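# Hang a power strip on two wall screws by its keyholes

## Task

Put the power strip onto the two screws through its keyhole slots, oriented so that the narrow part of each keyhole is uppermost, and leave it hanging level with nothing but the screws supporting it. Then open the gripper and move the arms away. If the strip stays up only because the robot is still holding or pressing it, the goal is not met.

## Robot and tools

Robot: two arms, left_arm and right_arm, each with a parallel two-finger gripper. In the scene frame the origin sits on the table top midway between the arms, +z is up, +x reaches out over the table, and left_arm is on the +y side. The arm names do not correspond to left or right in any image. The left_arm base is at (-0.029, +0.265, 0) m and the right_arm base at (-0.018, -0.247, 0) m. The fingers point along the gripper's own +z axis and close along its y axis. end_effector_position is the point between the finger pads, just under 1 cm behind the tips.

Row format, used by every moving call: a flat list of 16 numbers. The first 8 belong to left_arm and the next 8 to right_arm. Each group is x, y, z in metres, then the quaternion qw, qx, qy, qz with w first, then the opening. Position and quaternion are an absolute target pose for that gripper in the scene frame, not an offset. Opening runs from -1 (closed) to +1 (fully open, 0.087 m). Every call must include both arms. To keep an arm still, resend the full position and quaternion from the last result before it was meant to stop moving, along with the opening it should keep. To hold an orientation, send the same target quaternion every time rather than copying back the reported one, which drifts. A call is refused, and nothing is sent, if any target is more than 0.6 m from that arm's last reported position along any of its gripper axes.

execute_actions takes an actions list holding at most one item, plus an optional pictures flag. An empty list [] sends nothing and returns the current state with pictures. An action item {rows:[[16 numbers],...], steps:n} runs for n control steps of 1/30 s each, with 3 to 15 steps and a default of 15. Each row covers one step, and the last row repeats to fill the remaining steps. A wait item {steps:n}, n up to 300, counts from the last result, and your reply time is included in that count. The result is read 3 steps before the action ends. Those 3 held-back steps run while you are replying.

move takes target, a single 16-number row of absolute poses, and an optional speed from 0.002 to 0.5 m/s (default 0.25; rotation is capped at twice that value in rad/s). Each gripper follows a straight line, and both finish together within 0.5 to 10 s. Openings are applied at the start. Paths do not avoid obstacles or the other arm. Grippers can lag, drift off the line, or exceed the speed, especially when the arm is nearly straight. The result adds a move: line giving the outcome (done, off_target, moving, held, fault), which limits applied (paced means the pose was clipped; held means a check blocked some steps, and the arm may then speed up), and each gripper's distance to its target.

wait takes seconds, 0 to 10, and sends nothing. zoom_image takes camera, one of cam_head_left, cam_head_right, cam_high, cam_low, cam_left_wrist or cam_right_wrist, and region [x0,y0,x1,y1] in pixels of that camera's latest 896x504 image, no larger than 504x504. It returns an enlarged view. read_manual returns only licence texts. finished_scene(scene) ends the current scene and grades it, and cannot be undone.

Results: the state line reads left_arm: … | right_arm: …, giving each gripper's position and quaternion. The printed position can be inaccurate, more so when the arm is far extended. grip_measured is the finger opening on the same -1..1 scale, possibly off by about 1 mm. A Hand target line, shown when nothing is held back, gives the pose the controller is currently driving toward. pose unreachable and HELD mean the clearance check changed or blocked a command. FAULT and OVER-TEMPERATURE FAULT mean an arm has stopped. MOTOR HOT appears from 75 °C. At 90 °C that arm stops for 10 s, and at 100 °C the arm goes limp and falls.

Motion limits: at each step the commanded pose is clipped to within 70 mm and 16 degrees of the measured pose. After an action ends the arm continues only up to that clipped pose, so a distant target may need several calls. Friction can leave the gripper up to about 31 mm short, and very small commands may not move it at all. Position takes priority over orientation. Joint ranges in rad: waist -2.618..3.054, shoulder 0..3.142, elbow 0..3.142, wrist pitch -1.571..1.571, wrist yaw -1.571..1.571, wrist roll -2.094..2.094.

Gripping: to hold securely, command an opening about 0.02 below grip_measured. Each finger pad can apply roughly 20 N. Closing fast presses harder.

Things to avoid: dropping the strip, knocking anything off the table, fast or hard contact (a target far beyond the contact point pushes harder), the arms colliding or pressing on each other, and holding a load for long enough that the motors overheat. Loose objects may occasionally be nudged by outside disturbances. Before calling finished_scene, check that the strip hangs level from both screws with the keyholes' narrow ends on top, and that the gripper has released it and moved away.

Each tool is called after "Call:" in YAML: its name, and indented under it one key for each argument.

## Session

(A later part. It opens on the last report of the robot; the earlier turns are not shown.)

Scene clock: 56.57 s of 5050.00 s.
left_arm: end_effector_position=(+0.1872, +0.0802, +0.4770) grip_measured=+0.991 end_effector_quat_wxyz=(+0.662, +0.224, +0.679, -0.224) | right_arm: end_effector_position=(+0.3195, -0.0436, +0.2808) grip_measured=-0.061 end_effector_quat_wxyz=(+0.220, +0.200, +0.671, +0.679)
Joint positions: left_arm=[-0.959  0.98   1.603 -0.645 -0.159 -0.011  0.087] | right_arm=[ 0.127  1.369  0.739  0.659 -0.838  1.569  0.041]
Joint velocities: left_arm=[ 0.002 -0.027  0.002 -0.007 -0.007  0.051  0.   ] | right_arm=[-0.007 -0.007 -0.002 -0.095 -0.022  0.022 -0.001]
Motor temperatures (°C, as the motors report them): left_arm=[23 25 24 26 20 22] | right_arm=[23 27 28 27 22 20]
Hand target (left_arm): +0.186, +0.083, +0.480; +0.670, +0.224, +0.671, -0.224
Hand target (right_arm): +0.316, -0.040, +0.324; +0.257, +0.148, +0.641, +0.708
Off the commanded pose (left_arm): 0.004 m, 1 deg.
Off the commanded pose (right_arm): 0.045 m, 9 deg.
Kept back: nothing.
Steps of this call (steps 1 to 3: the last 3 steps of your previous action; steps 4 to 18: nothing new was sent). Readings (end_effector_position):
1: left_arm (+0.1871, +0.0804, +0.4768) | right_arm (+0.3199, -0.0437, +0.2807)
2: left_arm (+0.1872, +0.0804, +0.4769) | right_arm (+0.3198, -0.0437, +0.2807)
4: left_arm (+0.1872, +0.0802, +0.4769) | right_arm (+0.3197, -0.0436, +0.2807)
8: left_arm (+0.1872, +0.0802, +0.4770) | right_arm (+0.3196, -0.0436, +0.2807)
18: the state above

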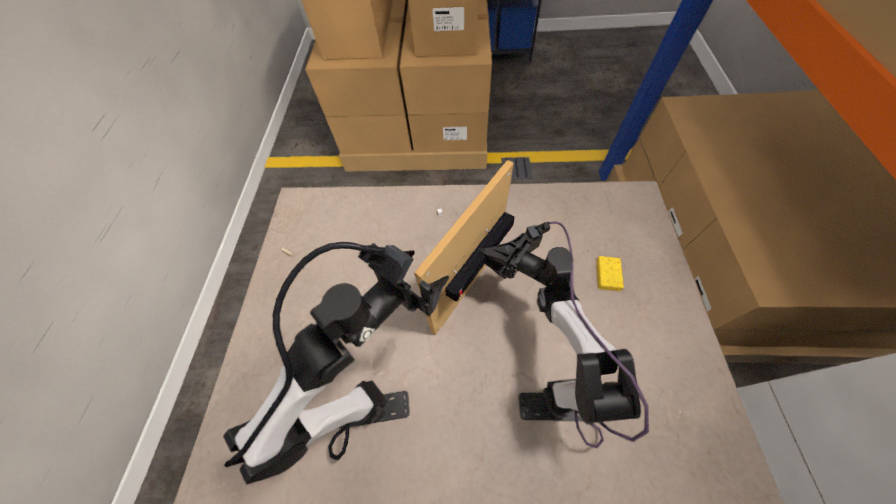

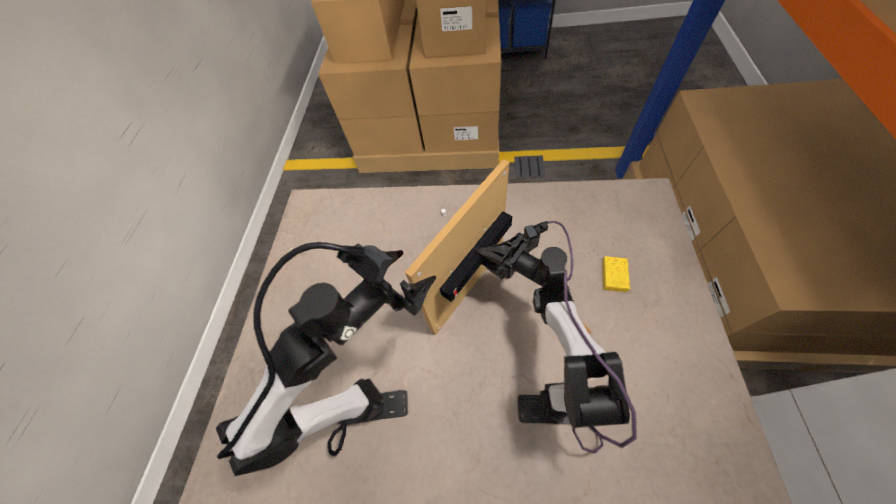

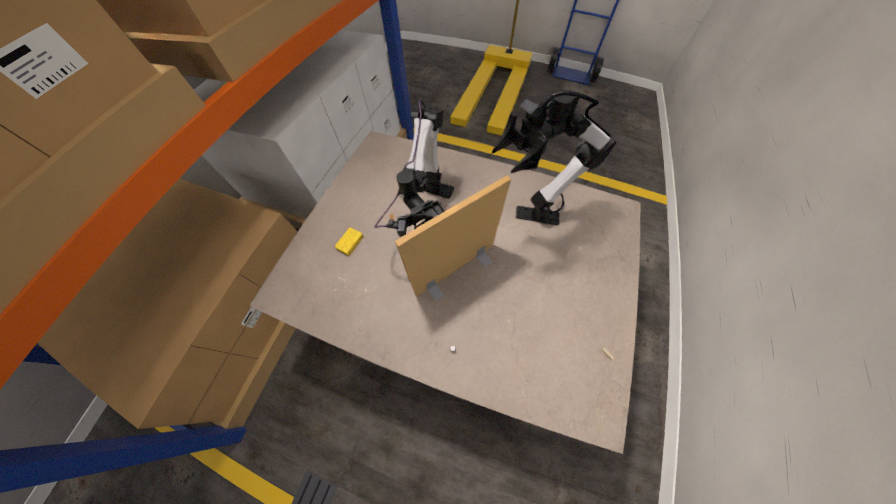

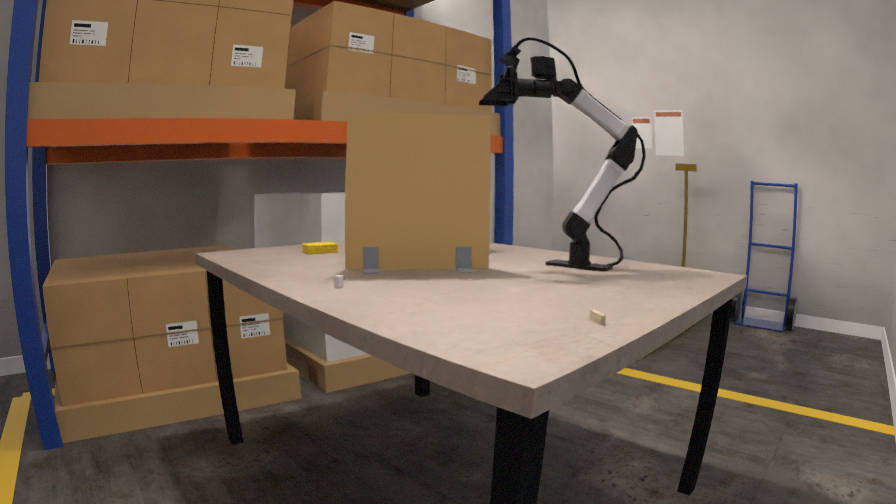

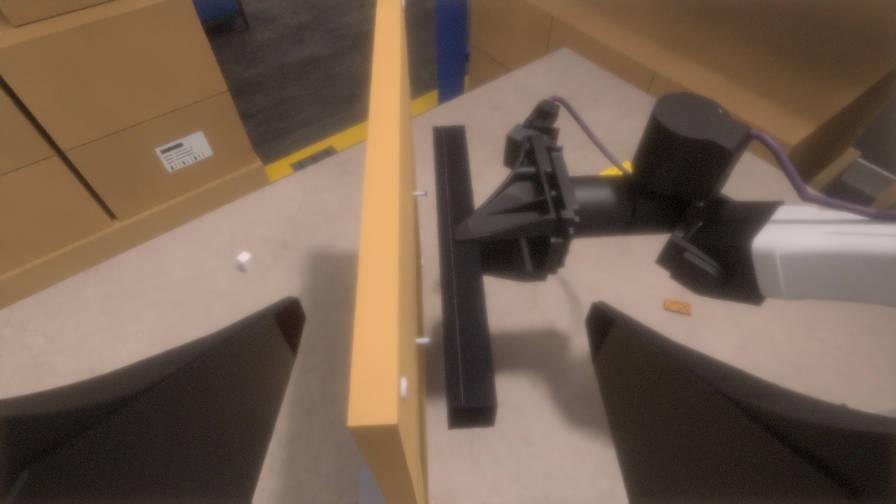

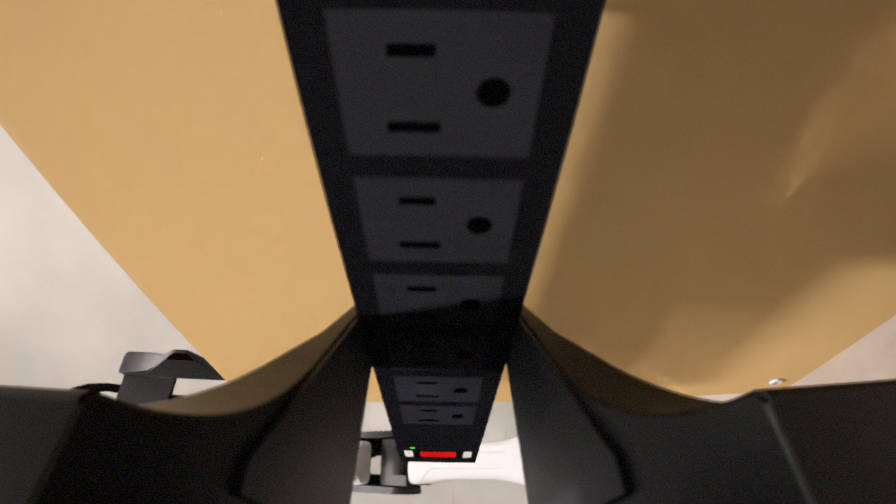

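Call:
execute_actions:
  actions:
    - {"rows":[[0.186,0.083,0.48,0.671,0.224,0.671,-0.224,1, 0.332,-0.027,0.325,0.26,0.149,0.644,0.715,-0.3]]}

Call:
execute_actions:
  actions:
    - {"rows":[[0.186,0.083,0.48,0.671,0.224,0.671,-0.224,1, 0.332,-0.027,0.315,0.26,0.149,0.644,0.715,-0.3]]}

Call:
execute_actions:
  actions:
    - {"rows":[[0.186,0.083,0.48,0.671,0.224,0.671,-0.224,1, 0.332,-0.027,0.307,0.26,0.149,0.644,0.715,-0.3]]}
  pictures: true

Scene clock: 57.10 s of 5050.00 s.
left_arm: end_effector_position=(+0.1872, +0.0802, +0.4773) grip_measured=+0.991 end_effector_quat_wxyz=(+0.663, +0.224, +0.679, -0.224) | right_arm: end_effector_position=(+0.3237, -0.0356, +0.2814) grip_measured=-0.061 end_effector_quat_wxyz=(+0.211, +0.194, +0.673, +0.682)
Joint positions: left_arm=[-0.959  0.98   1.603 -0.644 -0.159 -0.01   0.087] | right_arm=[ 0.146  1.404  0.769  0.663 -0.84   1.572  0.041]
Joint velocities: left_arm=[-0.017 -0.002 -0.007 -0.007  0.022 -0.007 -0.001] | right_arm=[-0.017  0.002 -0.002 -0.037  0.051  0.022 -0.   ]
Motor temperatures (°C, as the motors report them): left_arm=[23 25 24 26 20 22] | right_arm=[23 27 29 28 22 20]
Steps of this call (steps 1 to 4: nothing new was sent; steps 5 to 16: the first 12 steps of this action). Readings (end_effector_position):
5: left_arm (+0.1872, +0.0802, +0.4771) | right_arm (+0.3203, -0.0423, +0.2808)
6: left_arm (+0.1872, +0.0802, +0.4771) | right_arm (+0.3223, -0.0395, +0.2812)
8: left_arm (+0.1872, +0.0802, +0.4772) | right_arm (+0.3238, -0.0357, +0.2814)
12: left_arm (+0.1872, +0.0802, +0.4773) | right_arm (+0.3237, -0.0356, +0.2814)
16: the state above

Scene clock: 57.60 s of 5050.00 s.
left_arm: end_effector_position=(+0.1872, +0.0802, +0.4773) grip_measured=+0.991 end_effector_quat_wxyz=(+0.663, +0.224, +0.679, -0.224) | right_arm: end_effector_position=(+0.3238, -0.0355, +0.2812) grip_measured=-0.061 end_effector_quat_wxyz=(+0.209, +0.188, +0.672, +0.686)
Joint positions: left_arm=[-0.959  0.98   1.603 -0.644 -0.159 -0.01   0.087] | right_arm=[ 0.143  1.417  0.769  0.689 -0.855  1.58   0.041]
Joint velocities: left_arm=[-0.007 -0.002 -0.007 -0.022  0.081  0.007 -0.002] | right_arm=[-0.012  0.002  0.002  0.037  0.066  0.007 -0.   ]
Motor temperatures (°C, as the motors report them): left_arm=[23 25 24 26 20 22] | right_arm=[23 26 29 28 22 20]
Off your previous action's commanded pose (left_arm): 0.004 m, 1 deg at its last step (step 3 of this call).
Off your previous action's commanded pose (right_arm): 0.045 m, 9 deg at its last step (step 3 of this call).
Steps of this call (steps 1 to 3: the last 3 steps of your previous action; steps 4 to 15: the first 12 steps of this action). Readings (end_effector_position):
4: left_arm (+0.1872, +0.0802, +0.4773) | right_arm (+0.3238, -0.0355, +0.2813)
5: left_arm (+0.1872, +0.0802, +0.4773) | right_arm (+0.3238, -0.0355, +0.2811)
7: left_arm (+0.1872, +0.0802, +0.4773) | right_arm (+0.3238, -0.0355, +0.2812)
11: left_arm (+0.1872, +0.0802, +0.4773) | right_arm (+0.3238, -0.0355, +0.2811)
15: the state above

Scene clock: 58.10 s of 5050.00 s.
left_arm: end_effector_position=(+0.1872, +0.0802, +0.4773) grip_measured=+0.991 end_effector_quat_wxyz=(+0.663, +0.224, +0.679, -0.224) | right_arm: end_effector_position=(+0.3240, -0.0349, +0.2810) grip_measured=-0.061 end_effector_quat_wxyz=(+0.207, +0.182, +0.670, +0.689)
Joint positions: left_arm=[-0.959  0.98   1.603 -0.644 -0.159 -0.01   0.087] | right_arm=[ 0.141  1.432  0.769  0.718 -0.869  1.587  0.041]
Joint velocities: left_arm=[ 0.007 -0.007 -0.007 -0.022 -0.022  0.007 -0.   ] | right_arm=[-0.012  0.002  0.002  0.11  -0.037  0.007  0.   ]
Motor temperatures (°C, as the motors report them): left_arm=[23 25 24 27 20 22] | right_arm=[23 26 29 28 22 20]
Off your previous action's commanded pose (left_arm): 0.004 m, 1 deg at its last step (step 3 of this call).
Off your previous action's commanded pose (right_arm): 0.036 m, 9 deg at its last step (step 3 of this call).
Steps of this call (steps 1 to 3: the last 3 steps of your previous action; steps 4 to 15: the first 12 steps of this action). Readings (end_effector_position):
4: left_arm (+0.1872, +0.0802, +0.4773) | right_arm (+0.3239, -0.0353, +0.2810)
5: left_arm (+0.1872, +0.0802, +0.4773) | right_arm (+0.3239, -0.0351, +0.2808)
7: left_arm (+0.1872, +0.0802, +0.4773) | right_arm (+0.3240, -0.0350, +0.2809)
11: left_arm (+0.1872, +0.0802, +0.4773) | right_arm (+0.3240, -0.0350, +0.2810)
15: the state above

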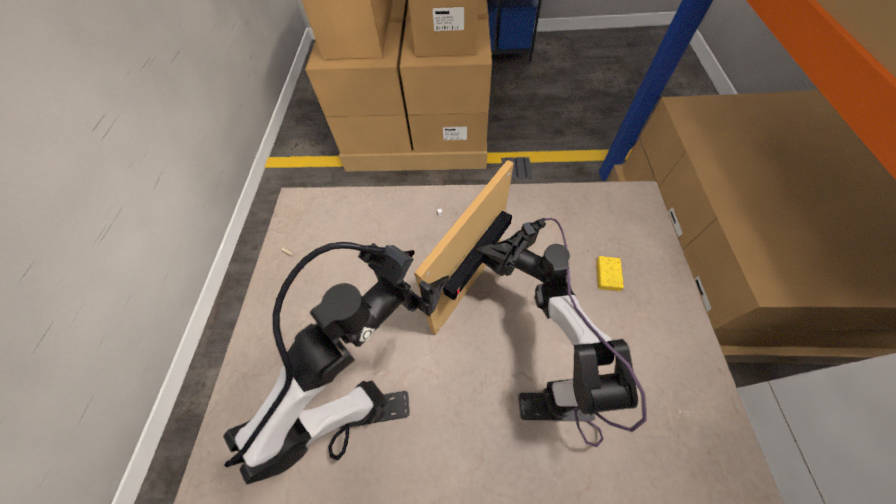

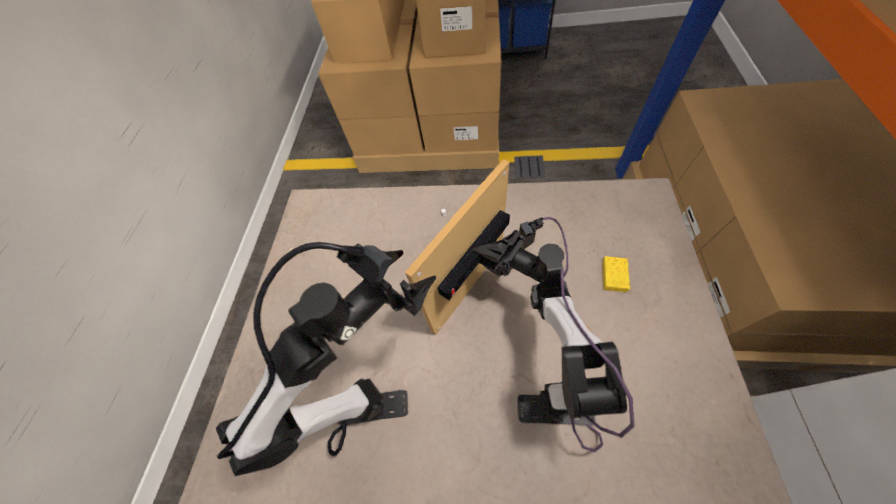

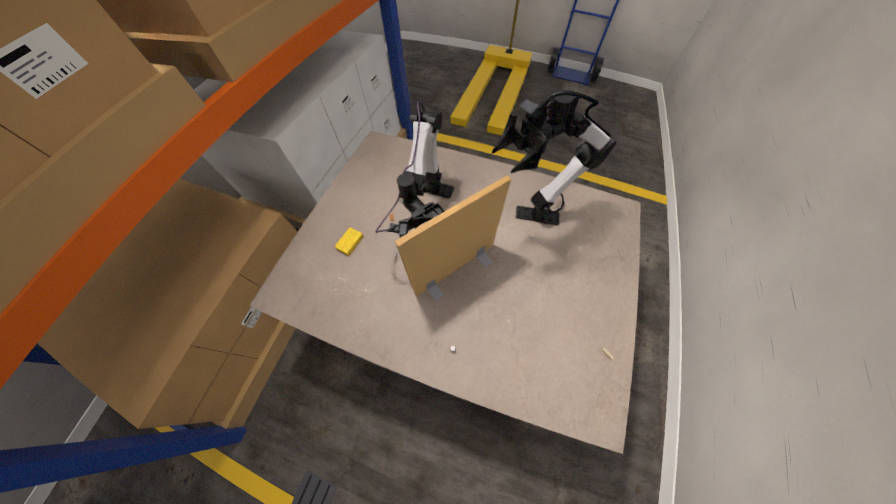

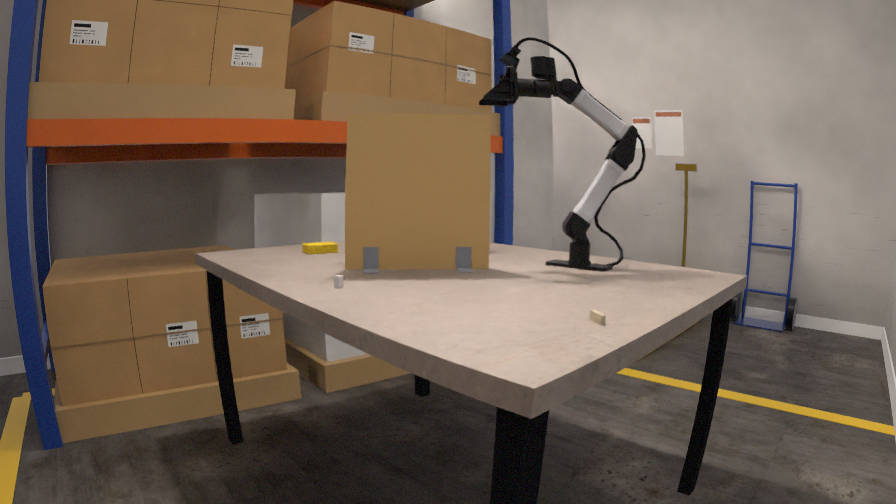

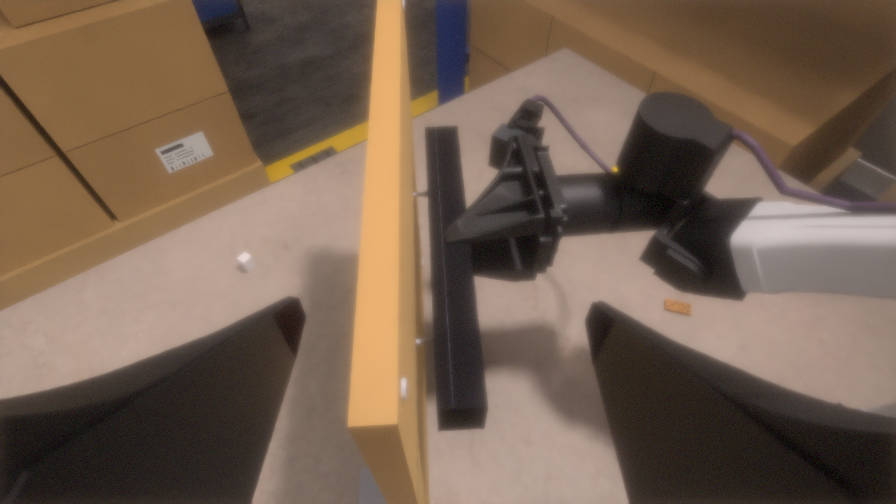

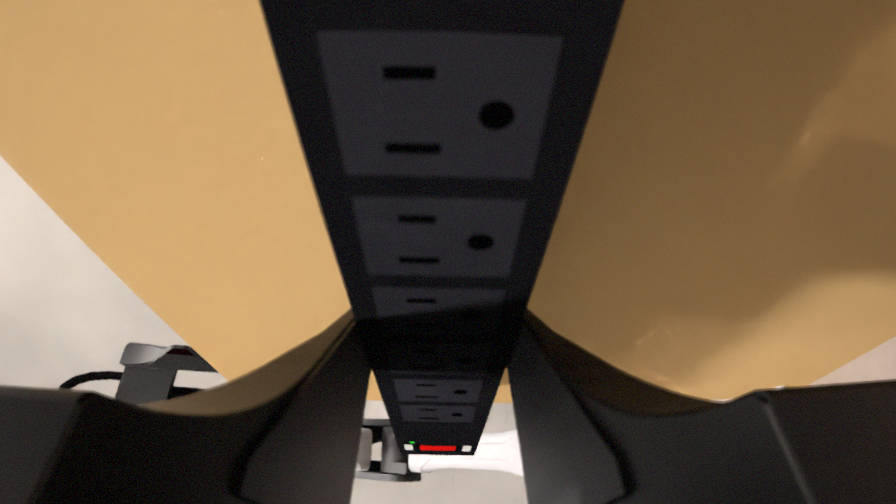

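Call:
execute_actions:
  actions:
    - {"rows":[[0.2,0.1,0.48,0.671,0.224,0.671,-0.224,1, 0.3,-0.07,0.305,0.235,0.145,0.652,0.714,-0.3]]}

Call:
wait:
  seconds: 0.5

Call:
zoom_image:
  camera: "cam_left_wrist"
  region: [400,100,600,460]

Scene clock: 58.63 s of 5050.00 s.
left_arm: end_effector_position=(+0.2041, +0.1006, +0.4772) grip_measured=+0.991 end_effector_quat_wxyz=(+0.665, +0.216, +0.682, -0.216) | right_arm: end_effector_position=(+0.3106, -0.0691, +0.2717) grip_measured=-0.061 end_effector_quat_wxyz=(+0.199, +0.191, +0.672, +0.687)
Joint positions: left_arm=[-0.757  0.98   1.603 -0.644  0.021 -0.007  0.087] | right_arm=[ 0.024  1.375  0.693  0.725 -0.983  1.602  0.041]
Joint velocities: left_arm=[ 0.002 -0.012 -0.007  0.022  0.095  0.007 -0.001] | right_arm=[ 0.017 -0.017 -0.022  0.051 -0.11  -0.022 -0.001]
Motor temperatures (°C, as the motors report them): left_arm=[23 25 24 27 20 22] | right_arm=[23 26 29 28 22 20]
Off your previous action's commanded pose (left_arm): 0.004 m, 1 deg at its last step (step 3 of this call).
Off your previous action's commanded pose (right_arm): 0.029 m, 8 deg at its last step (step 3 of this call).
Steps of this call (steps 1 to 3: the last 3 steps of your previous action; step 4: nothing new was sent; steps 5 to 16: the first 12 steps of this action). Readings (end_effector_position):
5: left_arm (+0.1902, +0.0832, +0.4773) | right_arm (+0.3225, -0.0391, +0.2801)
6: left_arm (+0.1977, +0.0924, +0.4772) | right_arm (+0.3191, -0.0459, +0.2779)
8: left_arm (+0.2059, +0.1035, +0.4772) | right_arm (+0.3157, -0.0606, +0.2735)
12: left_arm (+0.2062, +0.1036, +0.4772) | right_arm (+0.3145, -0.0703, +0.2709)
16: the state above

Scene clock: 59.23 s of 5050.00 s.
left_arm: end_effector_position=(+0.2020, +0.0977, +0.4772) grip_measured=+0.991 end_effector_quat_wxyz=(+0.663, +0.223, +0.679, -0.223) | right_arm: end_effector_position=(+0.3076, -0.0683, +0.2741) grip_measured=-0.061 end_effector_quat_wxyz=(+0.196, +0.184, +0.671, +0.691)
Joint positions: left_arm=[-0.755  0.98   1.603 -0.644  0.044 -0.007  0.087] | right_arm=[ 0.024  1.373  0.693  0.736 -0.998  1.61   0.041]
Joint velocities: left_arm=[ 0.017 -0.012 -0.002  0.037  0.081 -0.022 -0.001] | right_arm=[-0.002 -0.012  0.002 -0.022  0.037  0.022 -0.   ]
Motor temperatures (°C, as the motors report them): left_arm=[23 25 24 27 20 22] | right_arm=[23 27 29 28 22 20]
Hand target (left_arm): +0.200, +0.100, +0.480; +0.671, +0.224, +0.671, -0.223
Hand target (right_arm): +0.299, -0.070, +0.304; +0.233, +0.144, +0.651, +0.708
Off the commanded pose (left_arm): 0.004 m, 1 deg.
Off the commanded pose (right_arm): 0.032 m, 7 deg.
Kept back: nothing.
Steps of this call (steps 1 to 3: the last 3 steps of your previous action; steps 4 to 18: nothing new was sent). Readings (end_effector_position):
1: left_arm (+0.2038, +0.1001, +0.4772) | right_arm (+0.3099, -0.0689, +0.2720)
2: left_arm (+0.2034, +0.0997, +0.4772) | right_arm (+0.3094, -0.0688, +0.2726)
4: left_arm (+0.2029, +0.0989, +0.4772) | right_arm (+0.3086, -0.0686, +0.2733)
8: left_arm (+0.2024, +0.0982, +0.4772) | right_arm (+0.3080, -0.0684, +0.2739)
18: the state above

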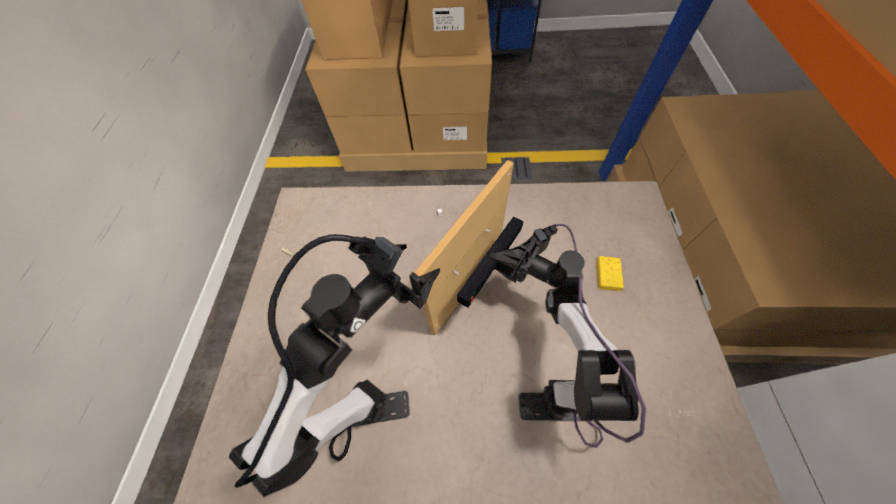

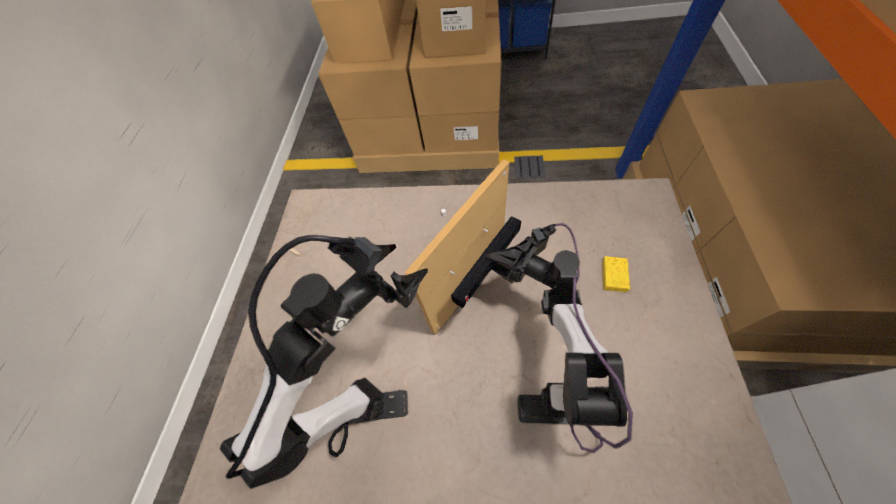

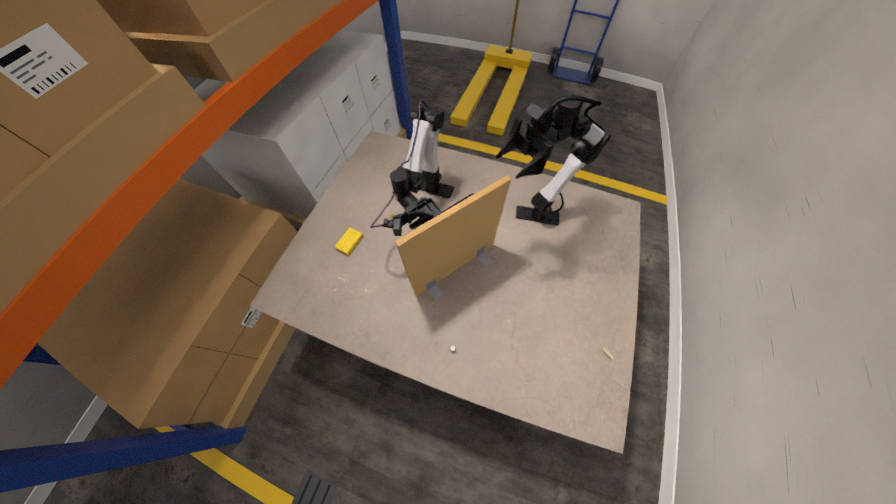

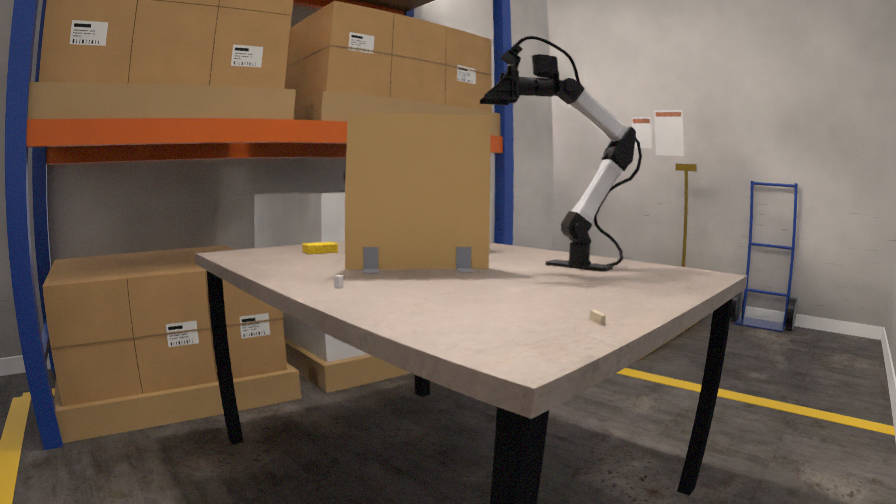

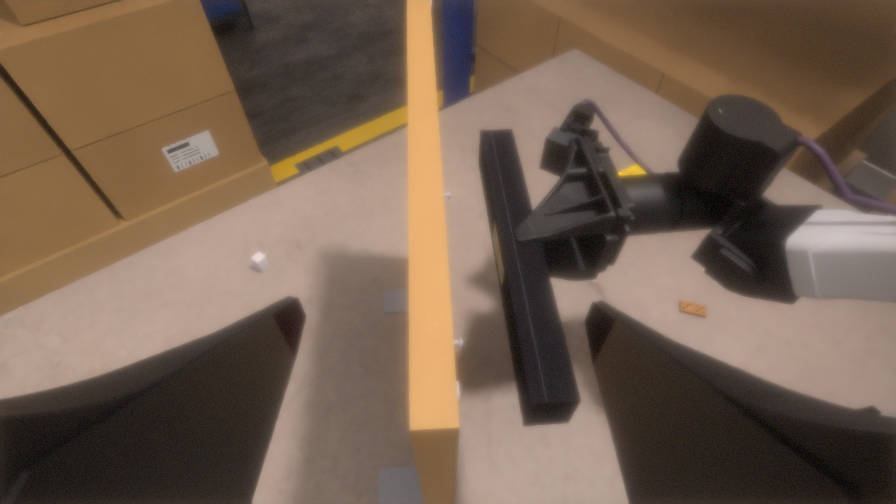

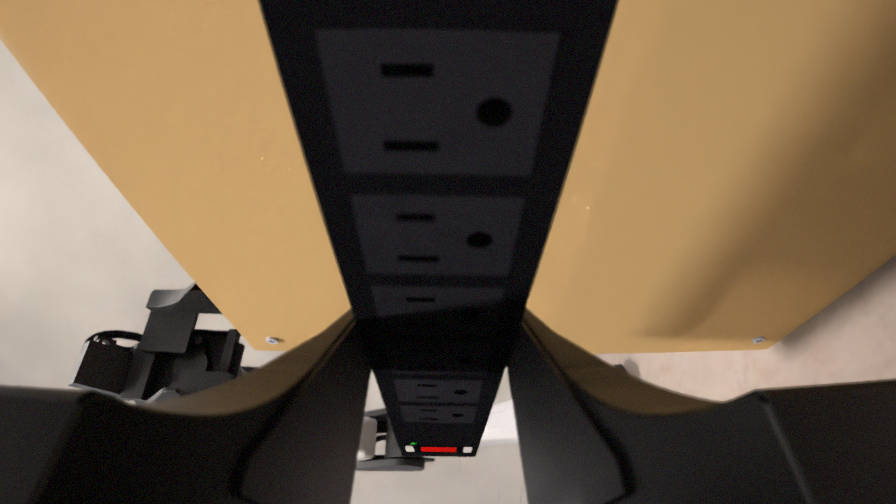

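Region (400, 100, 600, 460) of cam_left_wrist's 896x504 image, scaled by 1.400, with more detail than that image has.

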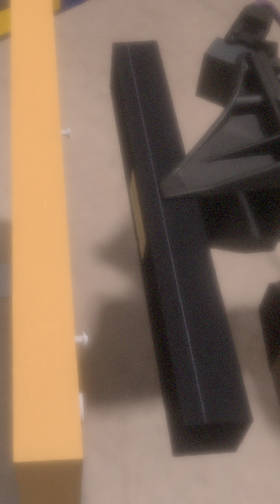

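Call:
execute_actions:
  actions:
    - {"rows":[[0.1,0.13,0.42,0.8,0.17,0.51,-0.267,1, 0.3,-0.07,0.305,0.235,0.145,0.652,0.714,-0.3]]}

Call:
execute_actions:
  actions:
    - {"rows":[[0.11,0.115,0.249,0.891,0.108,0.324,-0.298,1, 0.3,-0.07,0.305,0.235,0.145,0.652,0.714,-0.3]]}

Call:
execute_actions:
  actions:
    - {"rows":[[0.11,0.115,0.249,0.891,0.108,0.324,-0.298,1, 0.3,-0.07,0.305,0.235,0.145,0.652,0.714,-0.3]]}

Call:
execute_actions:
  actions:
    - {"rows":[[0.11,0.115,0.249,0.891,0.108,0.324,-0.298,1, 0.3,-0.07,0.305,0.235,0.145,0.652,0.714,-0.3]]}
  pictures: true

Scene clock: 59.77 s of 5050.00 s.
left_arm: end_effector_position=(+0.0910, +0.1345, +0.4088) grip_measured=+0.991 end_effector_quat_wxyz=(+0.739, +0.234, +0.541, -0.327) | right_arm: end_effector_position=(+0.3076, -0.0683, +0.2750) grip_measured=-0.061 end_effector_quat_wxyz=(+0.196, +0.184, +0.670, +0.692)
Joint positions: left_arm=[-1.039  0.253  0.881 -0.316 -0.055  0.01   0.087] | right_arm=[ 0.024  1.373  0.693  0.741 -0.998  1.615  0.041]
Joint velocities: left_arm=[ 0.242 -0.237 -0.696  0.93  -0.007  0.095  0.   ] | right_arm=[ 0.012 -0.012 -0.012 -0.037  0.007  0.022 -0.   ]
Motor temperatures (°C, as the motors report them): left_arm=[23 25 24 27 20 22] | right_arm=[23 27 29 28 22 20]
Steps of this call (steps 1 to 4: nothing new was sent; steps 5 to 16: the first 12 steps of this action). Readings (end_effector_position):
5: left_arm (+0.1985, +0.0970, +0.4754) | right_arm (+0.3076, -0.0683, +0.2742)
6: left_arm (+0.1872, +0.0968, +0.4591) | right_arm (+0.3076, -0.0683, +0.2743)
8: left_arm (+0.1560, +0.1036, +0.4230) | right_arm (+0.3076, -0.0683, +0.2746)
12: left_arm (+0.0994, +0.1244, +0.4000) | right_arm (+0.3076, -0.0683, +0.2748)
16: the state above

Scene clock: 60.27 s of 5050.00 s.
left_arm: end_effector_position=(+0.1154, +0.1059, +0.2515) grip_measured=+0.991 end_effector_quat_wxyz=(+0.691, +0.275, +0.603, -0.289) | right_arm: end_effector_position=(+0.3076, -0.0683, +0.2751) grip_measured=-0.061 end_effector_quat_wxyz=(+0.196, +0.184, +0.670, +0.692)
Joint positions: left_arm=[-1.069  0.016  0.387 -0.248 -0.087  0.044  0.087] | right_arm=[ 0.024  1.373  0.693  0.742 -0.998  1.615  0.041]
Joint velocities: left_arm=[-0.149  0.007 -0.007 -0.286 -0.227 -0.051  0.001] | right_arm=[ 0.007  0.002  0.012 -0.037 -0.081  0.081 -0.   ]
Motor temperatures (°C, as the motors report them): left_arm=[23 25 24 27 20 22] | right_arm=[23 27 29 28 22 20]
Off your previous action's commanded pose (left_arm): 0.016 m, 11 deg at its last step (step 3 of this call).
Off your previous action's commanded pose (right_arm): 0.031 m, 7 deg at its last step (step 3 of this call).
joint sent to its limit (left arm) — the command would take joint 2 (shoulder) past its lower limit, so that joint was sent only as far as its limit.
Steps of this call (steps 1 to 3: the last 3 steps of your previous action; steps 4 to 15: the first 12 steps of this action). Readings (end_effector_position):
4: left_arm (+0.0997, +0.1273, +0.3999) | right_arm (+0.3076, -0.0683, +0.2750)
5: left_arm (+0.1007, +0.1264, +0.3837) | right_arm (+0.3076, -0.0683, +0.2751)
7: left_arm (+0.1058, +0.1211, +0.3362) | right_arm (+0.3076, -0.0683, +0.2751)
11: left_arm (+0.1161, +0.1074, +0.2714) | right_arm (+0.3076, -0.0683, +0.2751)
15: the state above

Scene clock: 60.77 s of 5050.00 s.
left_arm: end_effector_position=(+0.1104, +0.1066, +0.2428) grip_measured=+0.991 end_effector_quat_wxyz=(+0.676, +0.284, +0.619, -0.281) | right_arm: end_effector_position=(+0.3076, -0.0683, +0.2751) grip_measured=-0.061 end_effector_quat_wxyz=(+0.196, +0.184, +0.670, +0.692)
Joint positions: left_arm=[-1.176  0.016  0.404 -0.314 -0.195  0.05   0.087] | right_arm=[ 0.024  1.373  0.693  0.742 -0.998  1.615  0.041]
Joint velocities: left_arm=[-0.237 -0.012 -0.002 -0.095 -0.212  0.037  0.001] | right_arm=[ 0.017  0.002 -0.002 -0.022  0.007 -0.066 -0.001]
Motor temperatures (°C, as the motors report them): left_arm=[23 25 24 27 20 22] | right_arm=[23 27 29 28 22 20]
Off your previous action's commanded pose (left_arm): 0.011 m, 46 deg at its last step (step 3 of this call); orientation clipped at that step.
Off your previous action's commanded pose (right_arm): 0.031 m, 7 deg at its last step (step 3 of this call).
joint sent to its limit (left arm) — the command would take joint 2 (shoulder) past its lower limit, so that joint was sent only as far as its limit.
Steps of this call (steps 1 to 3: the last 3 steps of your previous action; steps 4 to 15: the first 12 steps of this action). Readings (end_effector_position):
4: left_arm (+0.1137, +0.1063, +0.2447) | right_arm (+0.3076, -0.0683, +0.2751)
5: left_arm (+0.1130, +0.1065, +0.2446) | right_arm (+0.3076, -0.0683, +0.2751)
7: left_arm (+0.1121, +0.1067, +0.2449) | right_arm (+0.3076, -0.0683, +0.2751)
11: left_arm (+0.1111, +0.1068, +0.2441) | right_arm (+0.3076, -0.0683, +0.2751)
15: the state above

Scene clock: 61.27 s of 5050.00 s.
left_arm: end_effector_position=(+0.1081, +0.1064, +0.2422) grip_measured=+0.991 end_effector_quat_wxyz=(+0.678, +0.282, +0.621, -0.273) | right_arm: end_effector_position=(+0.3076, -0.0683, +0.2751) grip_measured=-0.061 end_effector_quat_wxyz=(+0.196, +0.184, +0.670, +0.692)
Joint positions: left_arm=[-1.321  0.016  0.404 -0.314 -0.354  0.069  0.087] | right_arm=[ 0.024  1.373  0.693  0.742 -0.998  1.615  0.041]
Joint velocities: left_arm=[-0.325  0.002 -0.002  0.066 -0.359  0.066 -0.001] | right_arm=[-0.012 -0.002 -0.007 -0.007 -0.007 -0.007  0.   ]
Motor temperatures (°C, as the motors report them): left_arm=[23 25 24 27 20 22] | right_arm=[23 27 29 29 22 20]
Off your previous action's commanded pose (left_arm): 0.011 m, 47 deg at its last step (step 3 of this call); orientation clipped at that step.
Off your previous action's commanded pose (right_arm): 0.031 m, 7 deg at its last step (step 3 of this call).
joint sent to its limit (left arm) — the command would take joint 2 (shoulder) past its lower limit, so that joint was sent only as far as its limit.
Steps of this call (steps 1 to 3: the last 3 steps of your previous action; steps 4 to 15: the first 12 steps of this action). Readings (end_effector_position):
4: left_arm (+0.1098, +0.1064, +0.2426) | right_arm (+0.3076, -0.0683, +0.2751)
5: left_arm (+0.1097, +0.1065, +0.2426) | right_arm (+0.3076, -0.0683, +0.2751)
7: left_arm (+0.1095, +0.1065, +0.2425) | right_arm (+0.3076, -0.0683, +0.2751)
11: left_arm (+0.1088, +0.1064, +0.2424) | right_arm (+0.3076, -0.0683, +0.2751)
15: the state above

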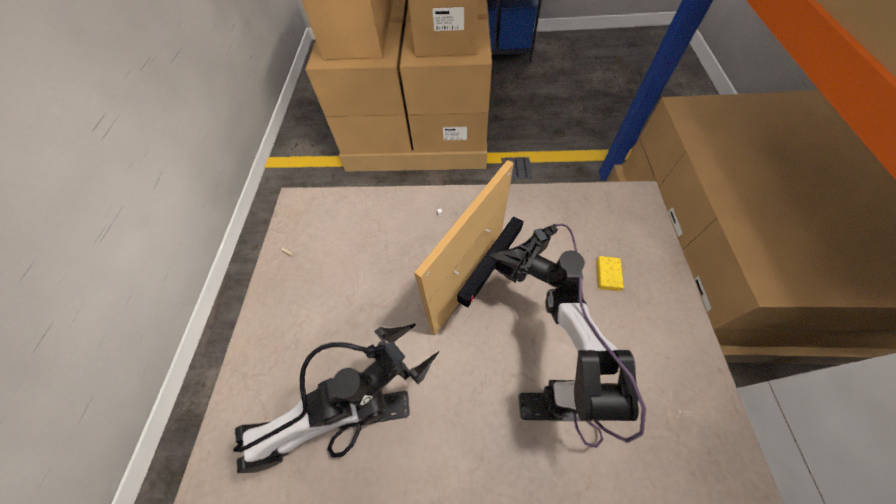

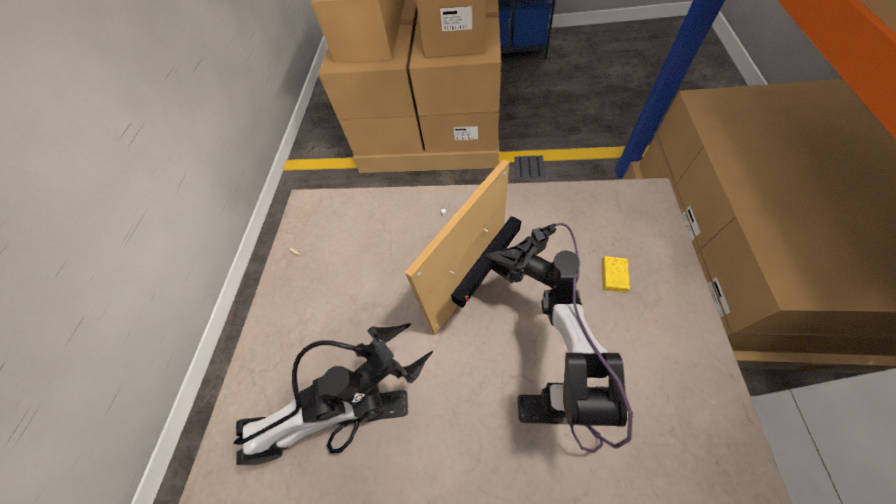

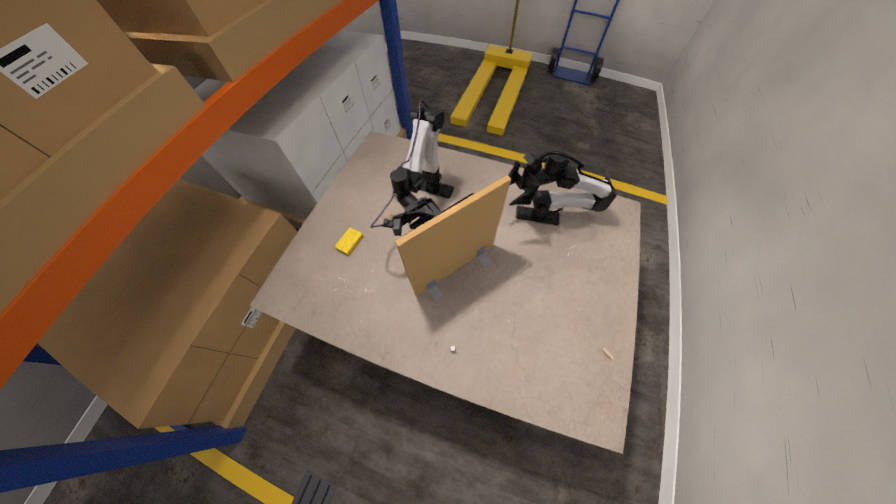

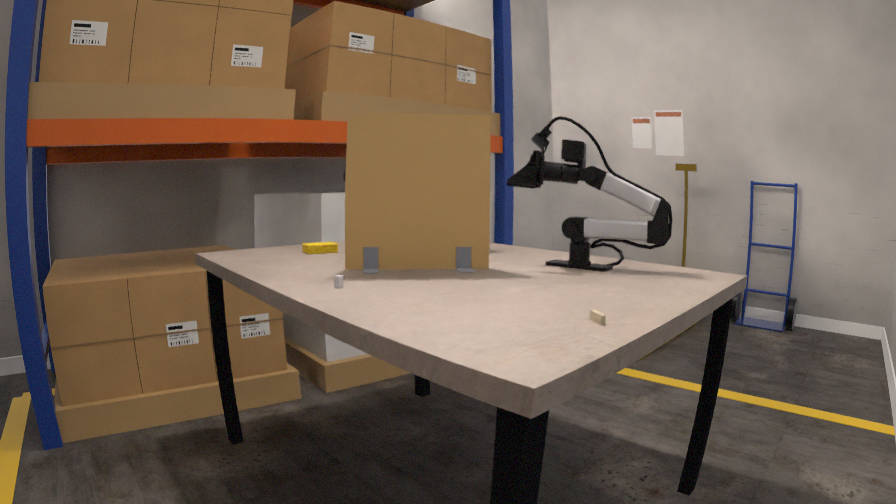

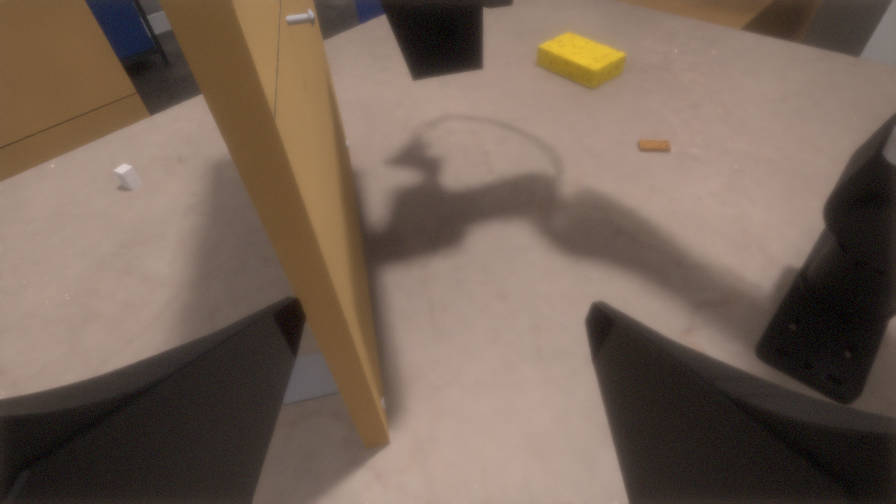

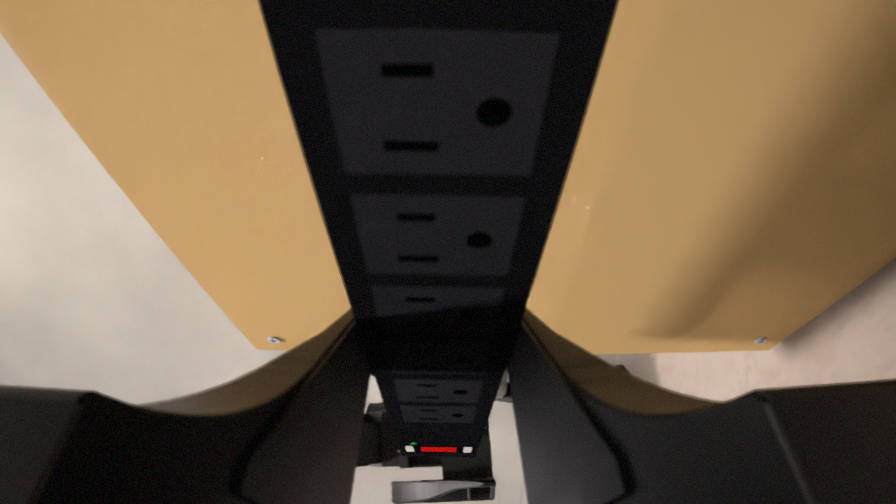

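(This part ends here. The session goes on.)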